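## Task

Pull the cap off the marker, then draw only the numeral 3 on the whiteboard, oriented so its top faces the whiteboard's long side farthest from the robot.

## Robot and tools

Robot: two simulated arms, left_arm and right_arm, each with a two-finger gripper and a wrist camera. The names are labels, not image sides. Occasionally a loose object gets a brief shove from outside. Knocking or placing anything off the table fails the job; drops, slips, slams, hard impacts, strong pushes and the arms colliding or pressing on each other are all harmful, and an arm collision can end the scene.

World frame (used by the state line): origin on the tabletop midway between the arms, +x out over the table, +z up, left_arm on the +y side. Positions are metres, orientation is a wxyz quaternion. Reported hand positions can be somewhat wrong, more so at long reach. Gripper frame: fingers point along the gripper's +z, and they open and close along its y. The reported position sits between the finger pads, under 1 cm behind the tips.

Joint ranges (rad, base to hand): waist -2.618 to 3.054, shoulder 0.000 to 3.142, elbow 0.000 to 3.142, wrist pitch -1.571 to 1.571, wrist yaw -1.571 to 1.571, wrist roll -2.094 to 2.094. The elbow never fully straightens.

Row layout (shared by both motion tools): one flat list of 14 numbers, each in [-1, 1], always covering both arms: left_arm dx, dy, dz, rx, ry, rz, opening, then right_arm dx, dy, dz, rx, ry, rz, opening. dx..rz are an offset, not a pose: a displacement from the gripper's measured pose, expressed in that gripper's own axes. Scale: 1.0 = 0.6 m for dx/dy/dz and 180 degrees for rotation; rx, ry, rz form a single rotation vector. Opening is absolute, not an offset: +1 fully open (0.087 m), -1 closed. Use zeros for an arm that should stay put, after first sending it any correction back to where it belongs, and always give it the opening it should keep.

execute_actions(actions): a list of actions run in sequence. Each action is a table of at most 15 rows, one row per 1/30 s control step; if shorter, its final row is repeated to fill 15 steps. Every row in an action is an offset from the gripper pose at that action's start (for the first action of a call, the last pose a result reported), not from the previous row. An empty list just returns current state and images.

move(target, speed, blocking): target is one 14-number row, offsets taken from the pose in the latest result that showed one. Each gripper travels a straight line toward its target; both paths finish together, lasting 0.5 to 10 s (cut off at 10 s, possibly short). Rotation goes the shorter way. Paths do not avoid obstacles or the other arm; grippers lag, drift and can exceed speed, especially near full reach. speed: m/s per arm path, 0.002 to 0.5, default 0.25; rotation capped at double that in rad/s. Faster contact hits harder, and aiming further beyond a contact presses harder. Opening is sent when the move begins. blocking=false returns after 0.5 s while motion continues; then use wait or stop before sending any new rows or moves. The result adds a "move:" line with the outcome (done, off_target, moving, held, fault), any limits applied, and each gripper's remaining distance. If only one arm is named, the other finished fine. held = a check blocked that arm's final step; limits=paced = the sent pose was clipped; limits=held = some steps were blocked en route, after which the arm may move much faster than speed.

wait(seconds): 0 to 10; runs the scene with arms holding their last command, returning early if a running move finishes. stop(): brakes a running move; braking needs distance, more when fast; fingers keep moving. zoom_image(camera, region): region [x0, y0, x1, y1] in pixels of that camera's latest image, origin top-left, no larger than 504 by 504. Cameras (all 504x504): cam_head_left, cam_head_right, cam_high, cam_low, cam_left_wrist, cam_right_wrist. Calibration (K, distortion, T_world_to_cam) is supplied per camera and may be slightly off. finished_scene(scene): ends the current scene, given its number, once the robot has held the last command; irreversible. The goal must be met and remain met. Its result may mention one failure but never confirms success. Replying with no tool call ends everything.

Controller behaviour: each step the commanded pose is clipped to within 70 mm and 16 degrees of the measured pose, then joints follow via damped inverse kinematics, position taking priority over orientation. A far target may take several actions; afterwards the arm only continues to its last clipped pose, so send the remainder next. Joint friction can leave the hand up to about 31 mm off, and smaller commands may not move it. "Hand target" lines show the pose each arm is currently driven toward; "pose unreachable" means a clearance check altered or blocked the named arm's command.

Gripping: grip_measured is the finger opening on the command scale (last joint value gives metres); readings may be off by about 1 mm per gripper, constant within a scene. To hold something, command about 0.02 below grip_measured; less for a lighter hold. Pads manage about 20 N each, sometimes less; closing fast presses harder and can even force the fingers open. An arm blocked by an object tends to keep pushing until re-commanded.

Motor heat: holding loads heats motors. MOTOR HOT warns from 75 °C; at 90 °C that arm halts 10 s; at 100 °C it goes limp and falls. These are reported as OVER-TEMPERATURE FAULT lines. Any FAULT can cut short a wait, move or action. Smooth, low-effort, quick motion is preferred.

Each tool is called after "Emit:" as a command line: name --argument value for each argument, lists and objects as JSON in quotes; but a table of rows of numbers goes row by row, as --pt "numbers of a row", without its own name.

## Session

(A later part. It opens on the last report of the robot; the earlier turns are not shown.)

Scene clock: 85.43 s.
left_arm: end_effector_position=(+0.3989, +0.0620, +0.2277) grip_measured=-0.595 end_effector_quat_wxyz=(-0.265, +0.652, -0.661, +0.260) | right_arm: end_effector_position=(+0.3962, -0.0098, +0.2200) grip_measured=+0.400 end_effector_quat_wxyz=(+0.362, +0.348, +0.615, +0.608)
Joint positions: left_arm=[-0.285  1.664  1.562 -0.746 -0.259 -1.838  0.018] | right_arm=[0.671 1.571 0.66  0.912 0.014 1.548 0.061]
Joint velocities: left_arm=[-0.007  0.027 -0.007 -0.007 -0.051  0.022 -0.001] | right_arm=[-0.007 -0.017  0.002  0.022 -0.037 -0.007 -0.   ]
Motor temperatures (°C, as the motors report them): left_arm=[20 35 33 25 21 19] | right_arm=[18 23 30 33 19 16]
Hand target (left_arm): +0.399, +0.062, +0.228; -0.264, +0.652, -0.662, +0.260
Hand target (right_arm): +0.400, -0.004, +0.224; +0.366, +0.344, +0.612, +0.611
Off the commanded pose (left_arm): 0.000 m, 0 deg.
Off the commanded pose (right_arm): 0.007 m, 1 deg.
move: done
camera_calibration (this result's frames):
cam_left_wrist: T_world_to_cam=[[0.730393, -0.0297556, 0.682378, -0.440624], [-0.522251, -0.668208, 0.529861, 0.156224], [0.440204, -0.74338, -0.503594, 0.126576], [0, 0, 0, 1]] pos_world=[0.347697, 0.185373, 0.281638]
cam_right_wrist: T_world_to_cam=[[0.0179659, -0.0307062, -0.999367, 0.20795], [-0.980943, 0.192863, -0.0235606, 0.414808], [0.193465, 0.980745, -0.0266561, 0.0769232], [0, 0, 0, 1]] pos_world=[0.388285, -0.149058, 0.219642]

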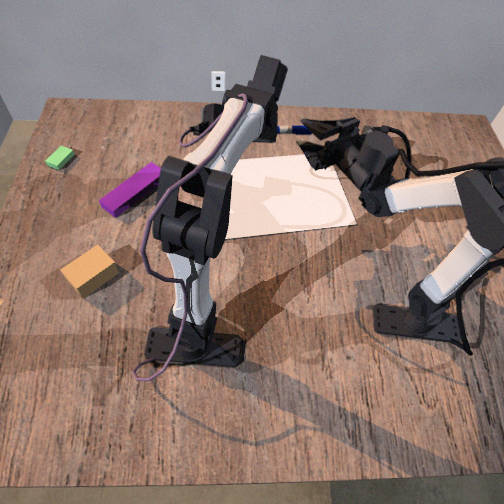

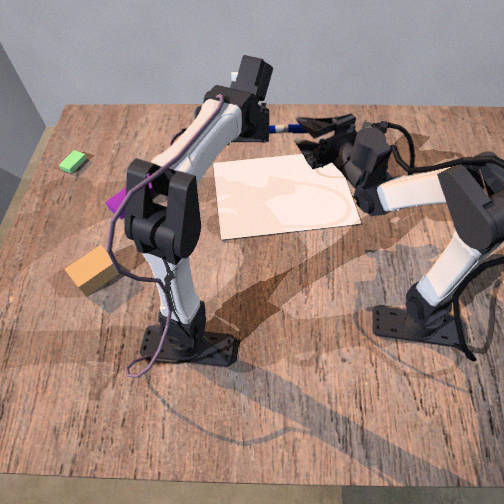

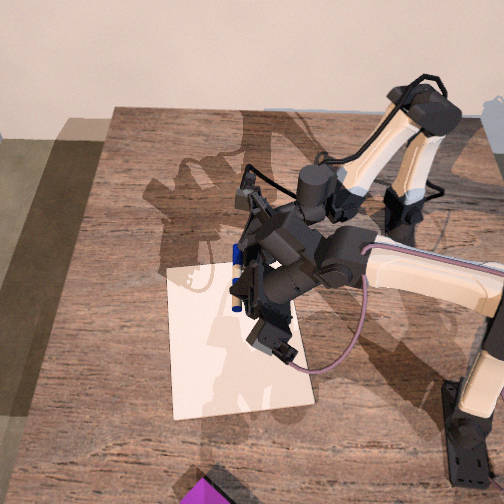

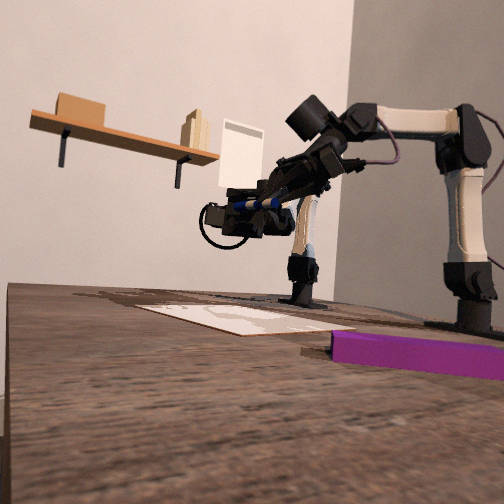

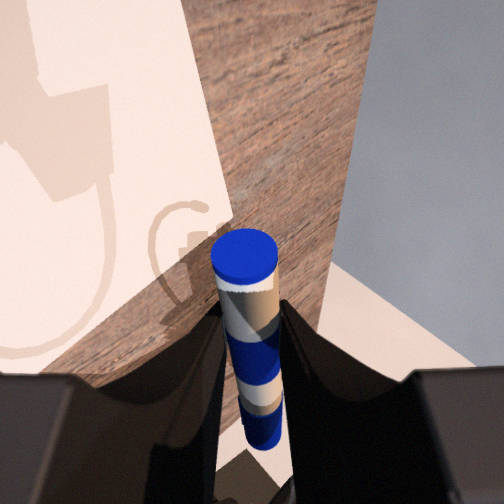

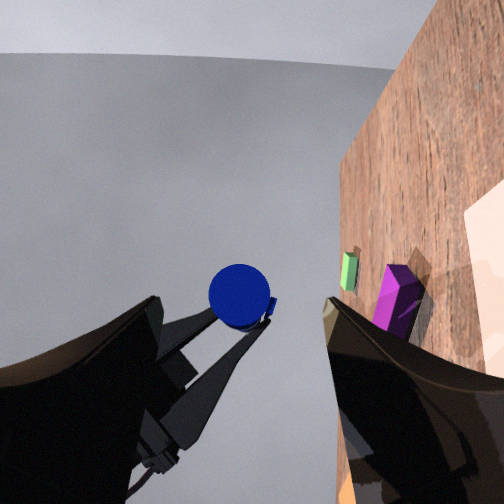

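Emit:
move --target '[0,0,0,0,0,0,-0.68,0.008,0.007,0.033,0,0,0,-0.2]' --speed 0.04

Emit:
zoom_image --camera "cam_head_right" --region '[240,80,360,180]'

Scene clock: 93.80 s.
left_arm: end_effector_position=(+0.3989, +0.0620, +0.2277) grip_measured=-0.595 end_effector_quat_wxyz=(-0.265, +0.652, -0.661, +0.260) | right_arm: end_effector_position=(+0.4069, -0.0018, +0.2280) grip_measured=-0.200 end_effector_quat_wxyz=(+0.365, +0.346, +0.610, +0.612)
Joint positions: left_arm=[-0.285  1.664  1.562 -0.746 -0.259 -1.838  0.018] | right_arm=[0.677 1.609 0.72  0.905 0.021 1.548 0.035]
Joint velocities: left_arm=[-0.017 -0.002 -0.007  0.11  -0.051 -0.007 -0.   ] | right_arm=[ 0.002 -0.012 -0.002  0.022  0.007  0.022  0.002]
Motor temperatures (°C, as the motors report them): left_arm=[20 34 33 26 21 19] | right_arm=[18 23 30 33 19 16]
Hand target (left_arm): +0.399, +0.062, +0.228; -0.265, +0.652, -0.661, +0.260
Hand target (right_arm): +0.410, +0.004, +0.225; +0.362, +0.347, +0.615, +0.608
Off the commanded pose (left_arm): 0.000 m, 0 deg.
Off the commanded pose (right_arm): 0.008 m, 1 deg.
move: done
camera_calibration (this result's frames):
cam_left_wrist: T_world_to_cam=[[0.730393, -0.0297556, 0.682378, -0.440624], [-0.522251, -0.668208, 0.529861, 0.156224], [0.440204, -0.74338, -0.503594, 0.126576], [0, 0, 0, 1]] pos_world=[0.347697, 0.185373, 0.281638]
cam_right_wrist: T_world_to_cam=[[0.0310068, -0.0229081, -0.999257, 0.210648], [-0.980265, 0.194589, -0.0348784, 0.426232], [0.195243, 0.980617, -0.0164224, 0.0641576], [0, 0, 0, 1]] pos_world=[0.398762, -0.141028, 0.226411]

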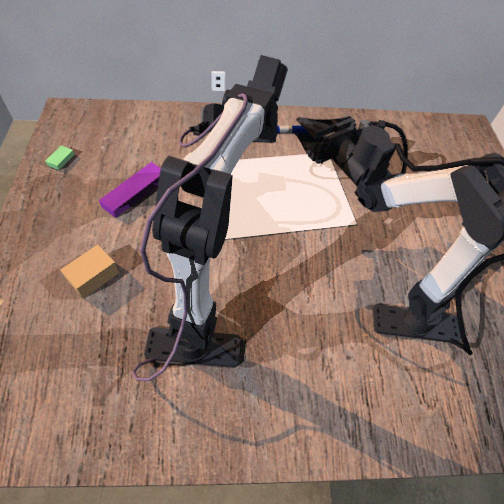

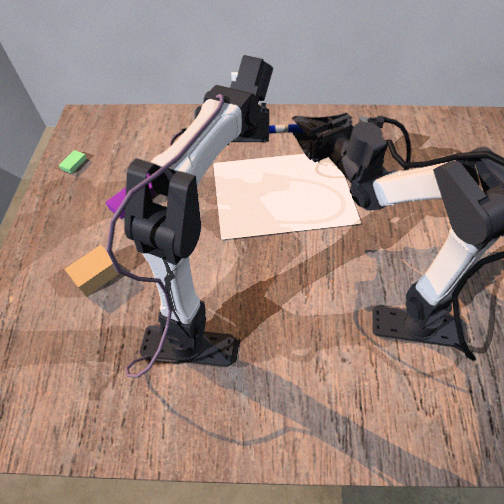

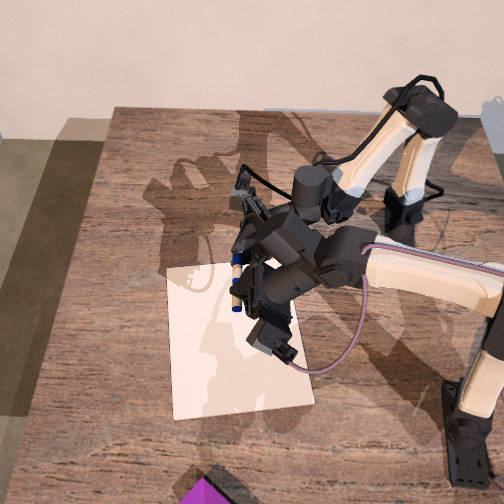

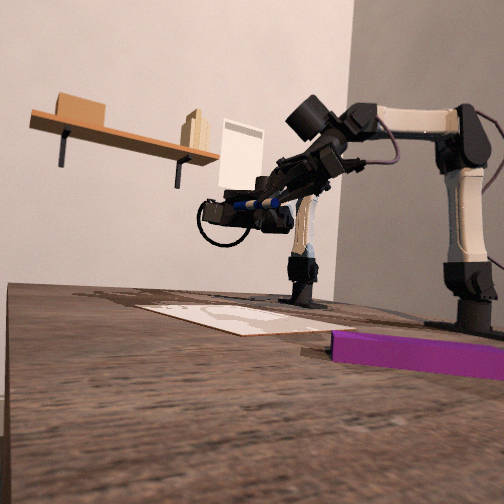

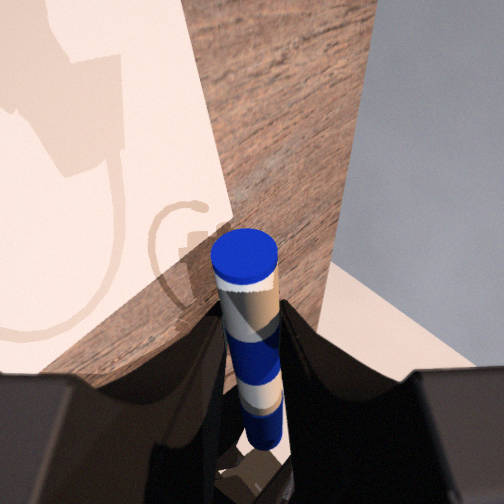

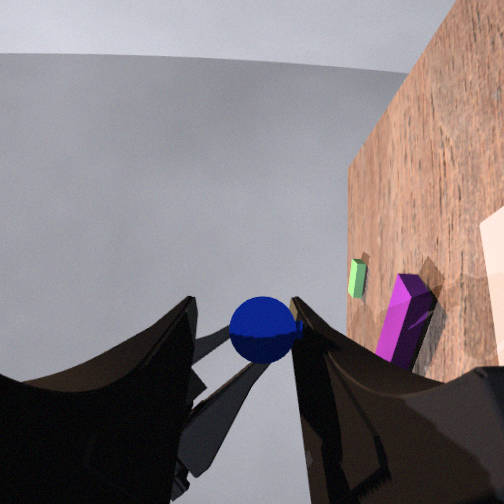

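Region (240, 80, 360, 180) of cam_head_right's 504x504 image, scaled by 4.200, with more detail than that image has.

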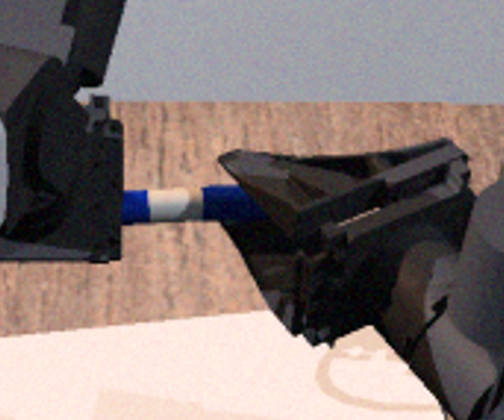

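Clip appears visual only. Lower 7 mm.

Emit:
execute_actions --actions '[[[0,0,0,0,0,0,-0.68,0.004,-0.022,0.006,0,0,0,-0.2]]]'

Scene clock: 97.83 s.
left_arm: end_effector_position=(+0.3989, +0.0620, +0.2277) grip_measured=-0.595 end_effector_quat_wxyz=(-0.265, +0.652, -0.661, +0.260) | right_arm: end_effector_position=(+0.4098, -0.0001, +0.2255) grip_measured=-0.200 end_effector_quat_wxyz=(+0.368, +0.343, +0.605, +0.617)
Joint positions: left_arm=[-0.285  1.664  1.562 -0.746 -0.259 -1.838  0.018] | right_arm=[0.677 1.641 0.72  0.955 0.021 1.548 0.035]
Joint velocities: left_arm=[ 0.007  0.002 -0.017 -0.095  0.007  0.007 -0.   ] | right_arm=[-0.007 -0.017  0.002  0.051 -0.022  0.037  0.   ]
Motor temperatures (°C, as the motors report them): left_arm=[20 34 34 26 21 19] | right_arm=[18 24 30 33 19 16]
Hand target (left_arm): +0.399, +0.062, +0.228; -0.265, +0.652, -0.661, +0.260
Hand target (right_arm): +0.409, +0.002, +0.215; +0.365, +0.346, +0.610, +0.612
Off the commanded pose (left_arm): 0.000 m, 0 deg.
Off the commanded pose (right_arm): 0.011 m, 1 deg.
camera_calibration (this result's frames):
cam_left_wrist: T_world_to_cam=[[0.730393, -0.0297556, 0.682378, -0.440624], [-0.522251, -0.668208, 0.529861, 0.156224], [0.440204, -0.74338, -0.503594, 0.126576], [0, 0, 0, 1]] pos_world=[0.347697, 0.185373, 0.281638]
cam_right_wrist: T_world_to_cam=[[0.0460453, -0.0139233, -0.998842, 0.201918], [-0.979567, 0.195335, -0.0478796, 0.431348], [0.195776, 0.980638, -0.00464456, 0.059025], [0, 0, 0, 1]] pos_world=[0.401681, -0.139328, 0.222611]

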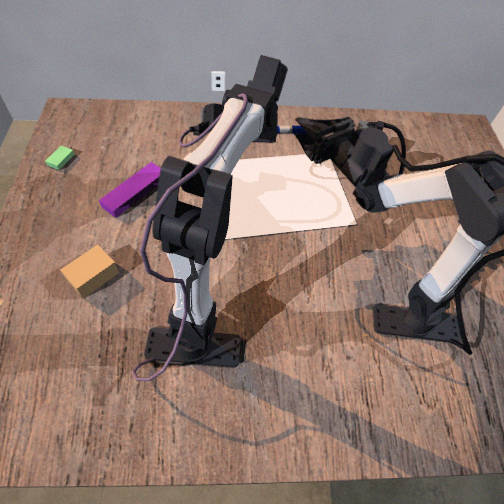

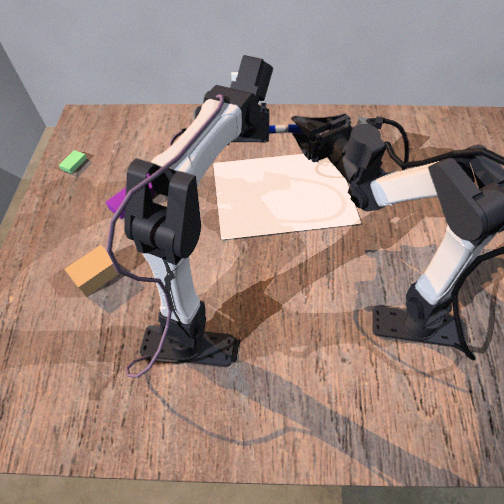

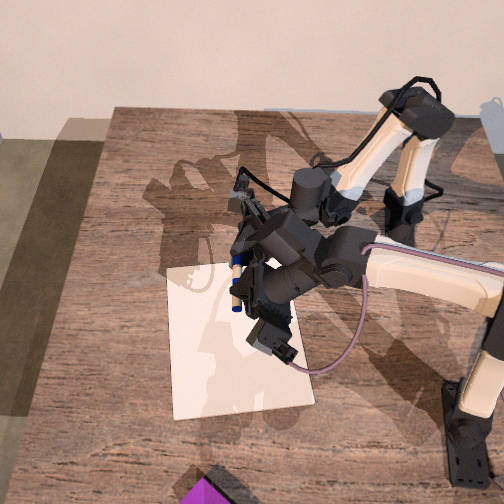

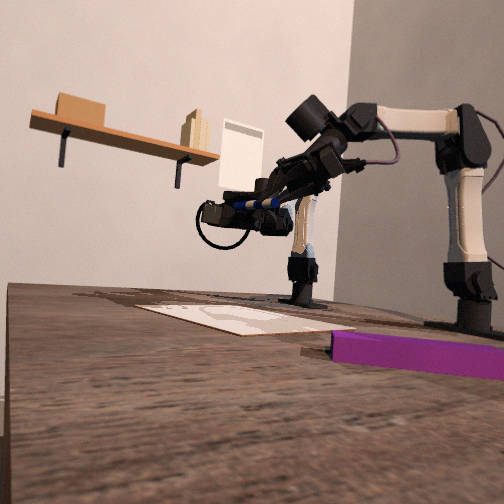

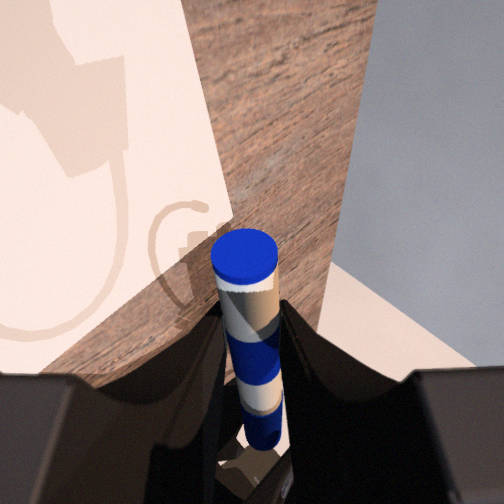

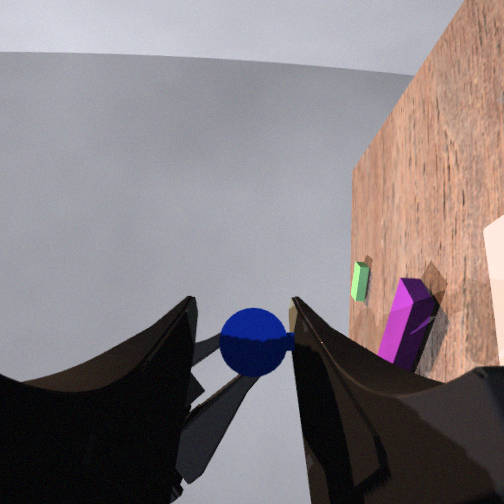

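Emit:
execute_actions --actions '[[[0,0,0,0,0,0,-0.68,0,-0.02,0,0.012,0,0,-0.4]],[[0,0,0,0,0,0,-0.68,0,-0.008,0,0,0,0,-0.5],[0,0,0,0,0,0,-0.68,0,-0.008,0,0,0,0,-0.55],[0,0,0,0,0,0,-0.68,0,-0.008,0,0,0,0,-0.58],[0,0,0,0,0,0,-0.68,0,-0.008,0,0,0,0,-0.63]]]'

Emit:
move --target '[0,0,0,0,0,0,-0.68,-0.13,-0.008,-0.075,0,0,0,-0.63]' --speed 0.04

Scene clock: 103.60 s.
left_arm: end_effector_position=(+0.3992, +0.0618, +0.2280) grip_measured=-0.595 end_effector_quat_wxyz=(-0.265, +0.652, -0.661, +0.260) | right_arm: end_effector_position=(+0.4100, -0.0003, +0.2238) grip_measured=-0.545 end_effector_quat_wxyz=(+0.368, +0.344, +0.607, +0.615)
Joint positions: left_arm=[-0.285  1.664  1.562 -0.744 -0.259 -1.838  0.018] | right_arm=[0.677 1.641 0.72  0.948 0.022 1.547 0.02 ]
Joint velocities: left_arm=[-0.017  0.002  0.012  0.037 -0.007 -0.022 -0.   ] | right_arm=[-0.017 -0.012 -0.012  0.007  0.022 -0.066 -0.001]
Motor temperatures (°C, as the motors report them): left_arm=[20 34 34 27 21 19] | right_arm=[18 24 30 33 19 16]
Hand target (left_arm): +0.399, +0.062, +0.228; -0.265, +0.652, -0.661, +0.260
Hand target (right_arm): +0.410, -0.000, +0.219; +0.367, +0.344, +0.607, +0.615
Off the commanded pose (left_arm): 0.000 m, 0 deg.
Off the commanded pose (right_arm): 0.005 m, 0 deg.
camera_calibration (this result's frames):
cam_left_wrist: T_world_to_cam=[[0.729183, -0.0292741, 0.683692, -0.44094], [-0.523189, -0.667834, 0.529406, 0.156584], [0.441095, -0.743734, -0.502289, 0.125875], [0, 0, 0, 1]] pos_world=[0.347926, 0.185282, 0.281796]
cam_right_wrist: T_world_to_cam=[[0.0406847, -0.0184561, -0.999002, 0.202377], [-0.979581, 0.196284, -0.04352, 0.430496], [0.196892, 0.980373, -0.0100935, 0.0598687], [0, 0, 0, 1]] pos_world=[0.401685, -0.139458, 0.221515]

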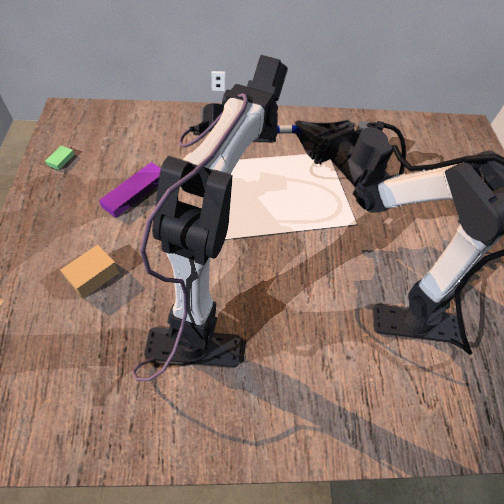

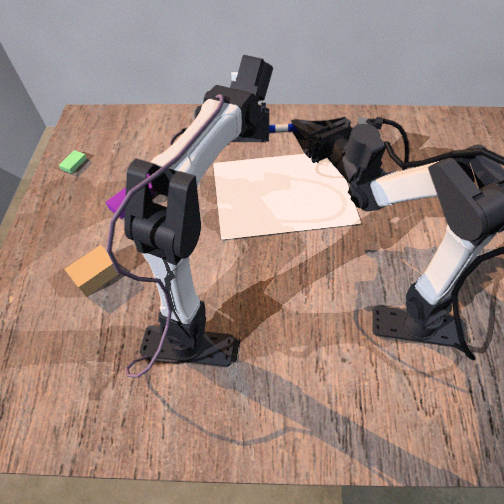

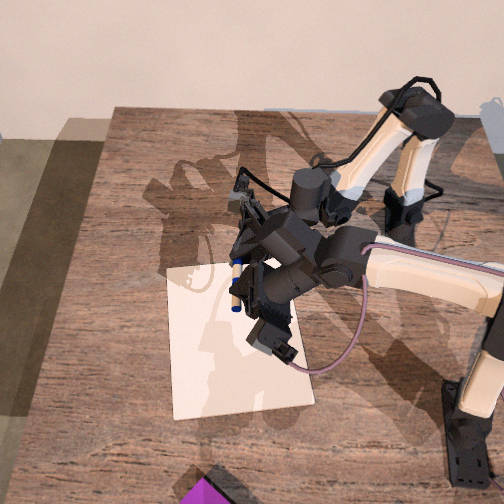

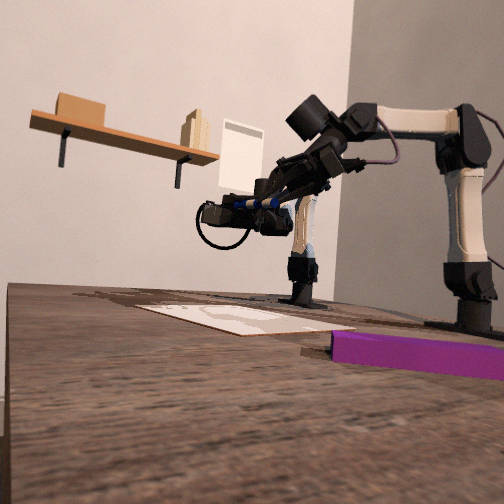

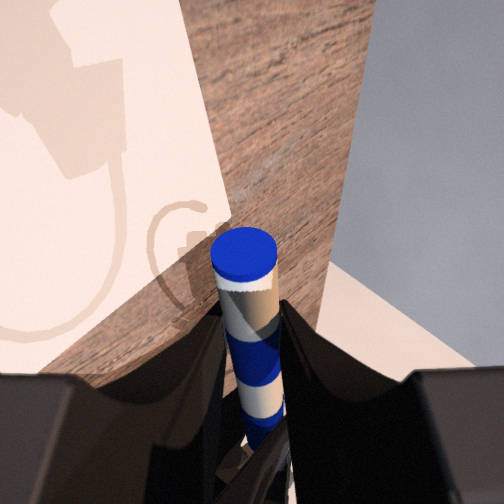

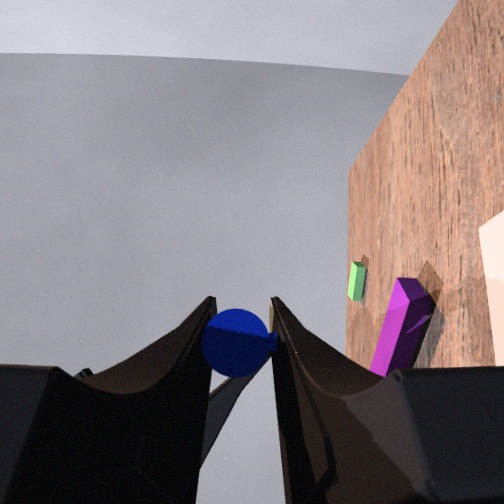

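Scene clock: 106.17 s.
left_arm: end_effector_position=(+0.3846, +0.0112, +0.2366) grip_measured=-0.594 end_effector_quat_wxyz=(-0.203, +0.615, -0.693, +0.318) | right_arm: end_effector_position=(+0.3945, -0.0559, +0.2285) grip_measured=-0.545 end_effector_quat_wxyz=(+0.330, +0.295, +0.624, +0.644)
Joint positions: left_arm=[-0.338  1.664  1.562 -0.701 -0.108 -1.84   0.018] | right_arm=[ 0.447  1.54   0.614  0.978 -0.346  1.557  0.02 ]
Joint velocities: left_arm=[-0.007 -0.017 -0.012  0.007 -0.007  0.022  0.001] | right_arm=[-0.002 -0.007 -0.002  0.066 -0.022 -0.022 -0.   ]
Motor temperatures (°C, as the motors report them): left_arm=[20 34 34 26 21 19] | right_arm=[18 25 30 33 19 16]
Hand target (left_arm): +0.396, +0.060, +0.230; +0.262, -0.651, +0.663, -0.262
Hand target (right_arm): +0.409, -0.090, +0.220; +0.365, +0.346, +0.605, +0.617
Off the commanded pose (left_arm): 0.053 m, 11 deg.
Off the commanded pose (right_arm): 0.039 m, 8 deg.
move: off_target (left_arm, right_arm)
camera_calibration (this result's frames):
cam_left_wrist: T_world_to_cam=[[0.725602, -0.0591462, 0.685568, -0.436368], [-0.611665, -0.511846, 0.603225, 0.125429], [0.315227, -0.857039, -0.407574, 0.126242], [0, 0, 0, 1]] pos_world=[0.353555, 0.146585, 0.274951]
cam_right_wrist: T_world_to_cam=[[0.0644391, -0.00569238, -0.997905, 0.197781], [-0.996159, 0.0590478, -0.0646631, 0.430189], [0.0592922, 0.998239, -0.00186553, 0.170943], [0, 0, 0, 1]] pos_world=[0.405656, -0.194918, 0.225503]

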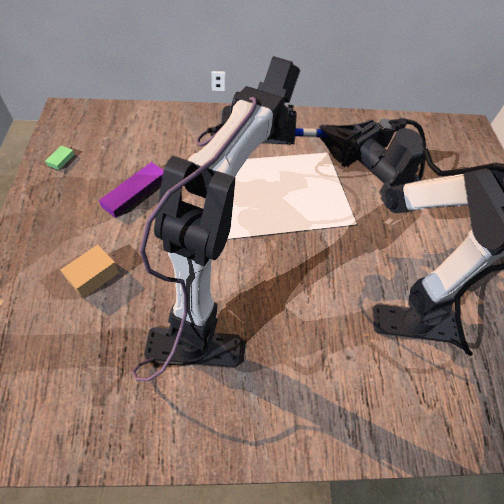

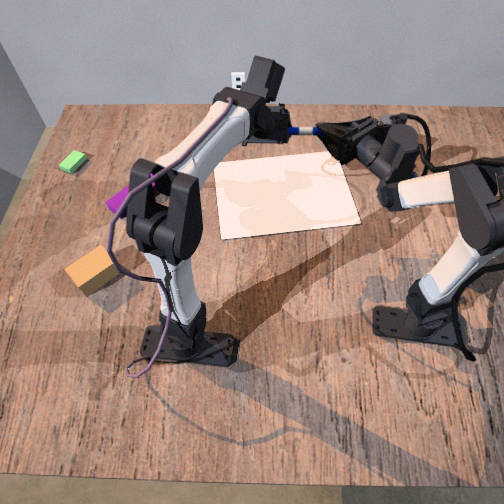

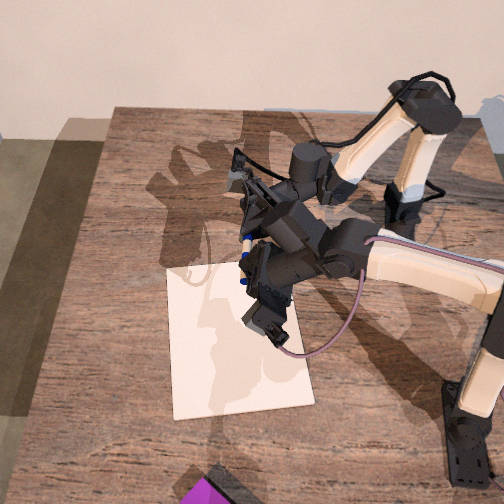

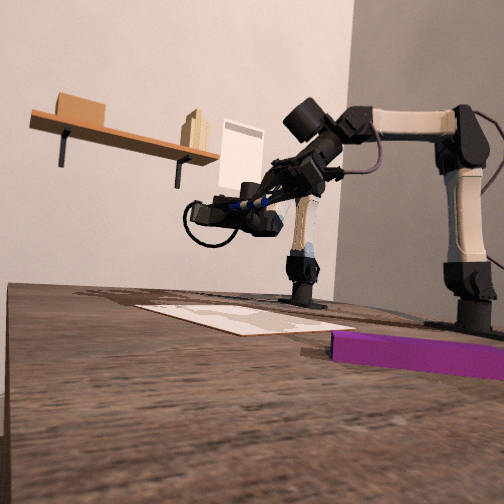

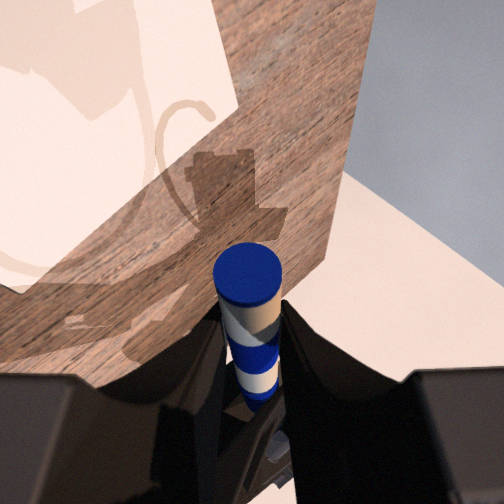

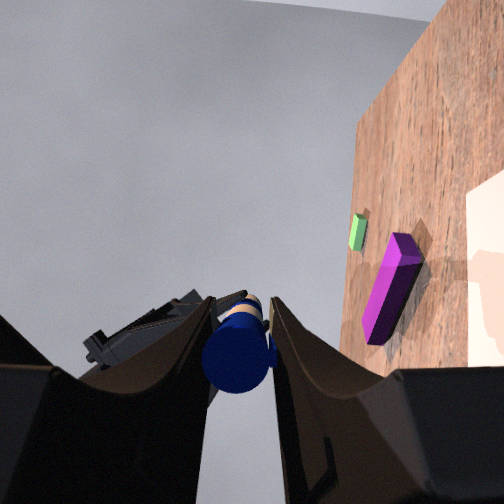

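Emit:
execute_actions --actions '[[[-0.106,0.004,-0.02,0,-0.04,0,-0.68,-0.089,-0.01,-0.048,0,-0.04,0,-0.63]],[[-0.106,0.004,-0.03,0,-0.04,0,-0.68,-0.089,-0.01,-0.055,0,-0.04,0,-0.63]]]'

Scene clock: 113.73 s.
left_arm: end_effector_position=(+0.3905, +0.1378, +0.2699) grip_measured=-0.595 end_effector_quat_wxyz=(-0.300, +0.651, -0.640, +0.277) | right_arm: end_effector_position=(+0.4184, -0.1773, +0.2214) grip_measured=-0.545 end_effector_quat_wxyz=(+0.411, +0.375, +0.574, +0.601)
Joint positions: left_arm=[-0.095  1.516  1.519 -0.747 -0.176 -1.698  0.018] | right_arm=[ 0.132  1.491  0.512  1.044 -0.399  1.575  0.02 ]
Joint velocities: left_arm=[ 0.017  0.002 -0.012 -0.037 -0.022 -0.022 -0.   ] | right_arm=[-0.012 -0.002 -0.002  0.037 -0.051 -0.051  0.001]
Motor temperatures (°C, as the motors report them): left_arm=[20 35 34 26 22 19] | right_arm=[18 26 29 33 20 16]
Hand target (left_arm): +0.383, +0.139, +0.257; -0.292, +0.651, -0.651, +0.257
Hand target (right_arm): +0.411, -0.177, +0.220; +0.407, +0.374, +0.574, +0.604
Off the commanded pose (left_arm): 0.015 m, 3 deg.
Off the commanded pose (right_arm): 0.008 m, 0 deg.
camera_calibration (this result's frames):
cam_left_wrist: T_world_to_cam=[[0.673168, -0.0154491, 0.739328, -0.456021], [-0.539959, -0.693377, 0.47715, 0.204738], [0.505262, -0.720409, -0.475101, 0.171623], [0, 0, 0, 1]] pos_world=[0.330814, 0.258554, 0.320997]
cam_right_wrist: T_world_to_cam=[[0.0679162, -0.00810311, -0.997658, 0.186579], [-0.946539, 0.315555, -0.0669993, 0.485915], [0.315359, 0.948873, 0.0137614, 0.17135], [0, 0, 0, 1]] pos_world=[0.393229, -0.314411, 0.21634]

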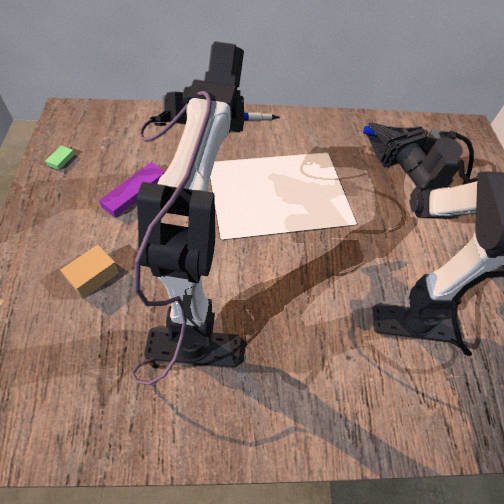

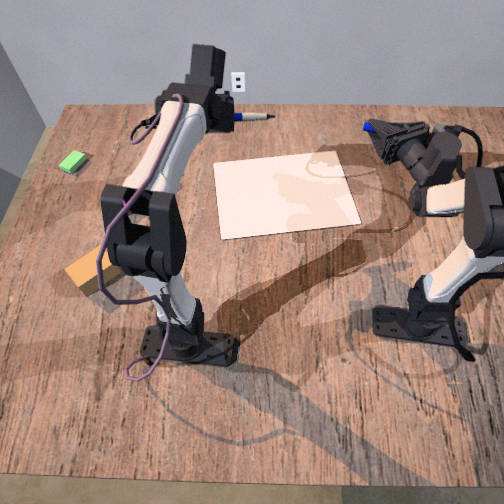

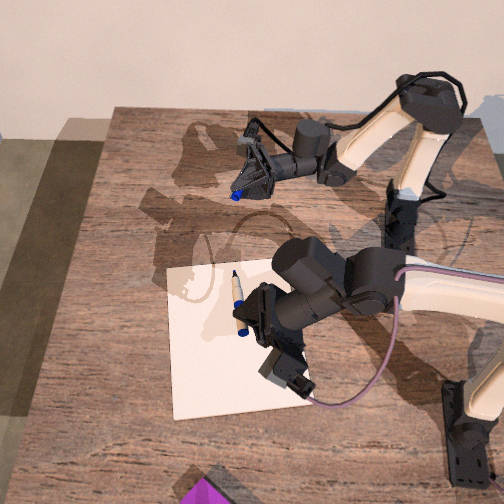

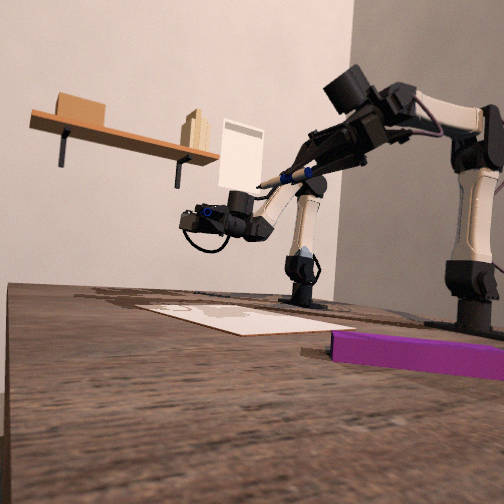

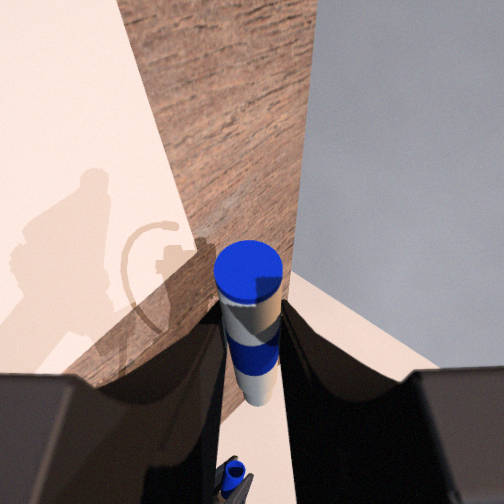

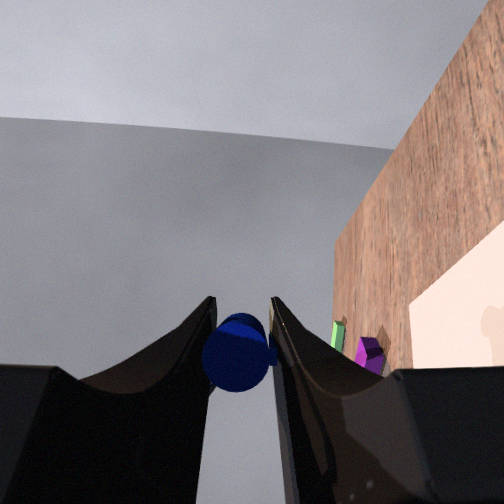

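Emit:
move --target '[0.098,0.11,0.224,0.1,-0.156,0.461,-0.68,-0.15,0,-0.065,0,0,0,-0.63]' --speed 0.3

Scene clock: 135.03 s.
left_arm: end_effector_position=(+0.4504, +0.0858, +0.1462) grip_measured=-0.595 end_effector_quat_wxyz=(+0.635, -0.075, +0.768, +0.046) | right_arm: end_effector_position=(+0.4126, -0.2708, +0.2213) grip_measured=-0.545 end_effector_quat_wxyz=(+0.407, +0.378, +0.572, +0.603)
Joint positions: left_arm=[-0.386  1.815  1.024  0.553 -0.634 -0.168  0.018] | right_arm=[-0.221  1.542  0.552  1.071 -0.75   1.616  0.02 ]
Joint velocities: left_arm=[-0.012 -0.017  0.002  0.051 -0.037 -0.051  0.001] | right_arm=[-0.002 -0.007 -0.002  0.037  0.022 -0.066 -0.   ]
Motor temperatures (°C, as the motors report them): left_arm=[20 33 34 27 21 19] | right_arm=[18 27 28 34 20 16]
Hand target (left_arm): +0.446, +0.085, +0.131; +0.627, -0.065, +0.775, +0.054
Hand target (right_arm): +0.417, -0.275, +0.224; +0.409, +0.376, +0.570, +0.605
Off the commanded pose (left_arm): 0.017 m, 2 deg.
Off the commanded pose (right_arm): 0.006 m, 1 deg.
move: off_target (left_arm)
camera_calibration (this result's frames):
cam_left_wrist: T_world_to_cam=[[0.177401, -0.984108, 0.00779441, 0.00764242], [-0.843827, -0.156179, -0.513386, 0.495672], [0.506444, 0.0844978, -0.858123, 0.0315386], [0, 0, 0, 1]] pos_world=[0.400933, 0.0822695, 0.281475]
cam_right_wrist: T_world_to_cam=[[0.0628407, 0.00167297, -0.998022, 0.190955], [-0.94686, 0.316172, -0.0590893, 0.508475], [0.315447, 0.948701, 0.0214525, 0.260035], [0, 0, 0, 1]] pos_world=[0.387428, -0.407781, 0.215044]

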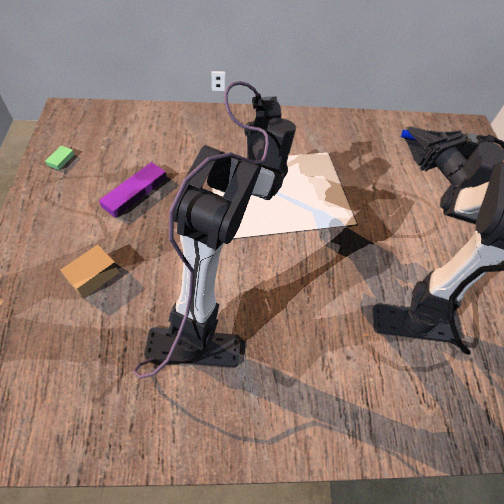

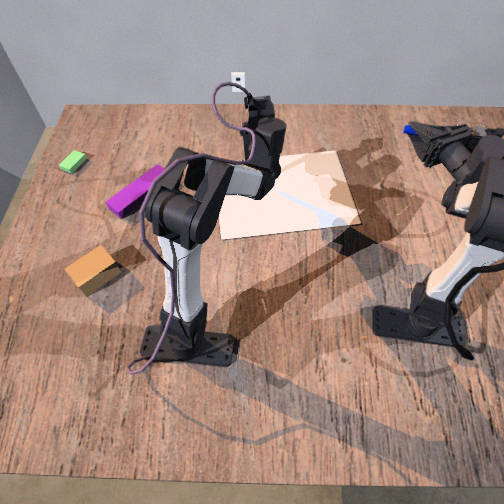

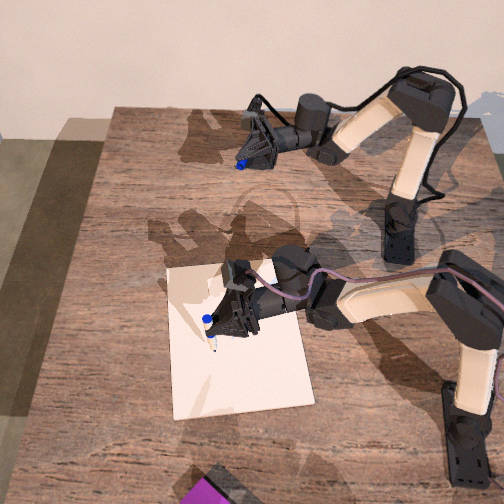

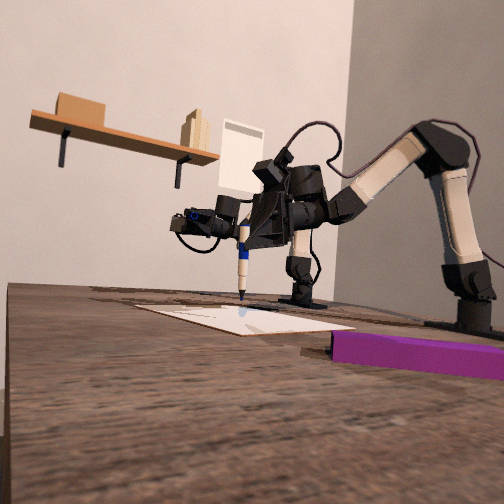

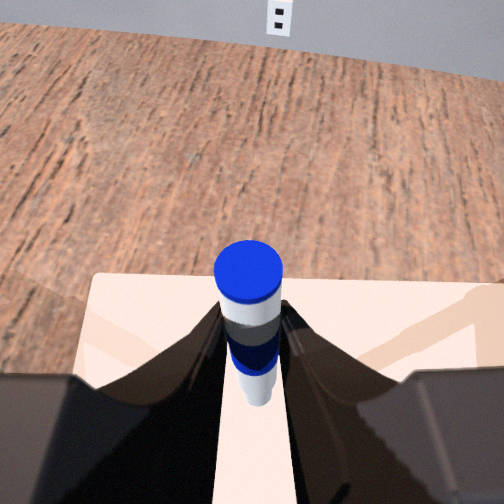

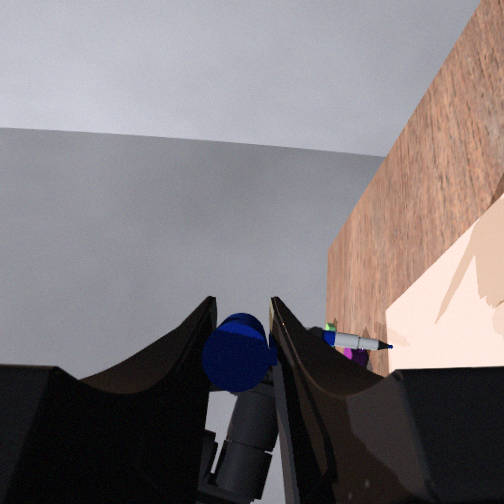

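Emit:
move --target '[0.075,0.002,0.048,0.164,0.008,0.032,-0.68,0,0,0,0,0,0,-0.63]' --speed 0.15

Scene clock: 143.90 s.
left_arm: end_effector_position=(+0.4705, +0.0865, +0.1106) grip_measured=-0.595 end_effector_quat_wxyz=(+0.631, +0.122, +0.757, -0.120) | right_arm: end_effector_position=(+0.4126, -0.2707, +0.2213) grip_measured=-0.545 end_effector_quat_wxyz=(+0.407, +0.378, +0.572, +0.603)
Joint positions: left_arm=[-0.143  1.9    0.931  0.79   0.11  -0.009  0.018] | right_arm=[-0.221  1.542  0.552  1.071 -0.75   1.616  0.02 ]
Joint velocities: left_arm=[-0.007 -0.002 -0.012 -0.022  0.081  0.051  0.   ] | right_arm=[ 0.002 -0.002 -0.027  0.007  0.051 -0.022 -0.   ]
Motor temperatures (°C, as the motors report them): left_arm=[20 33 33 29 21 19] | right_arm=[18 26 29 34 19 16]
Hand target (left_arm): +0.469, +0.089, +0.097; +0.622, +0.128, +0.763, -0.120
Hand target (right_arm): +0.413, -0.271, +0.221; +0.407, +0.378, +0.572, +0.603
Off the commanded pose (left_arm): 0.014 m, 2 deg.
Off the commanded pose (right_arm): 0.000 m, 0 deg.
move: off_target (left_arm)
camera_calibration (this result's frames):
cam_left_wrist: T_world_to_cam=[[-0.33175, -0.9433, 0.0112592, 0.240694], [-0.804781, 0.276766, -0.525098, 0.439934], [0.492209, -0.183262, -0.850967, 0.0198027], [0, 0, 0, 1]] pos_world=[0.424154, 0.108917, 0.24515]
cam_right_wrist: T_world_to_cam=[[0.0628293, 0.00166806, -0.998023, 0.190956], [-0.946981, 0.31581, -0.0590881, 0.508371], [0.315087, 0.948821, 0.0214217, 0.260183], [0, 0, 0, 1]] pos_world=[0.38744, -0.407735, 0.215044]

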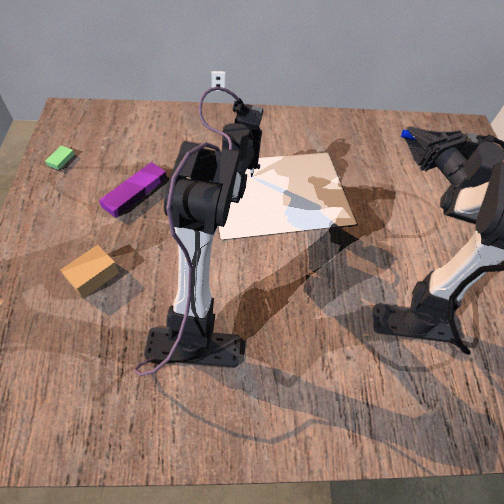

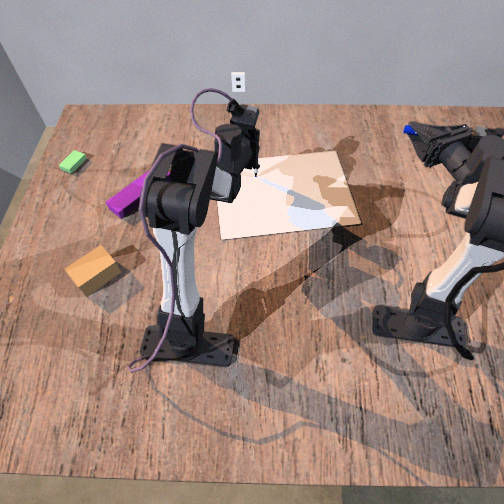

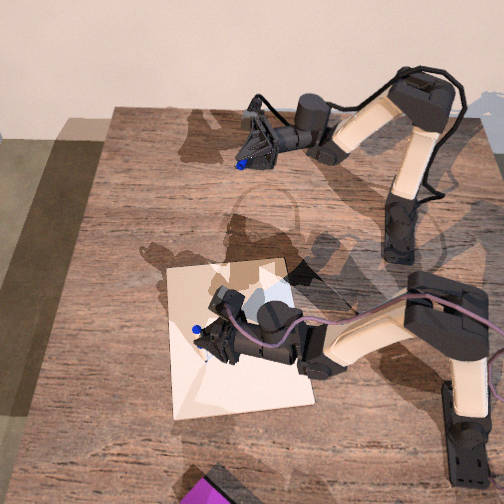

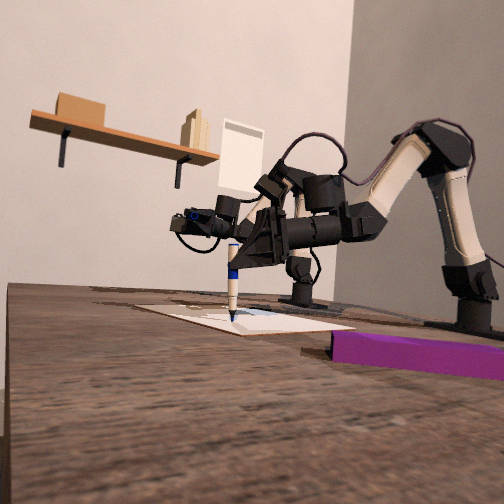

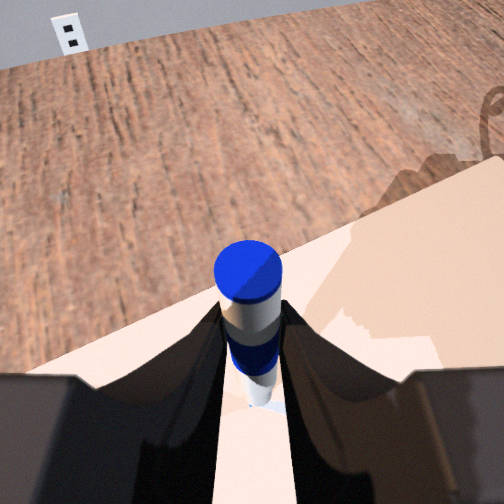

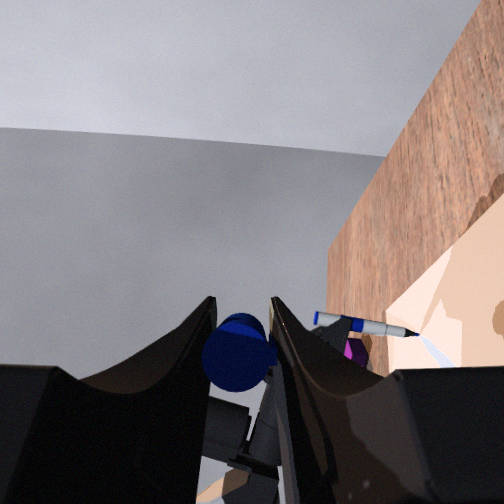

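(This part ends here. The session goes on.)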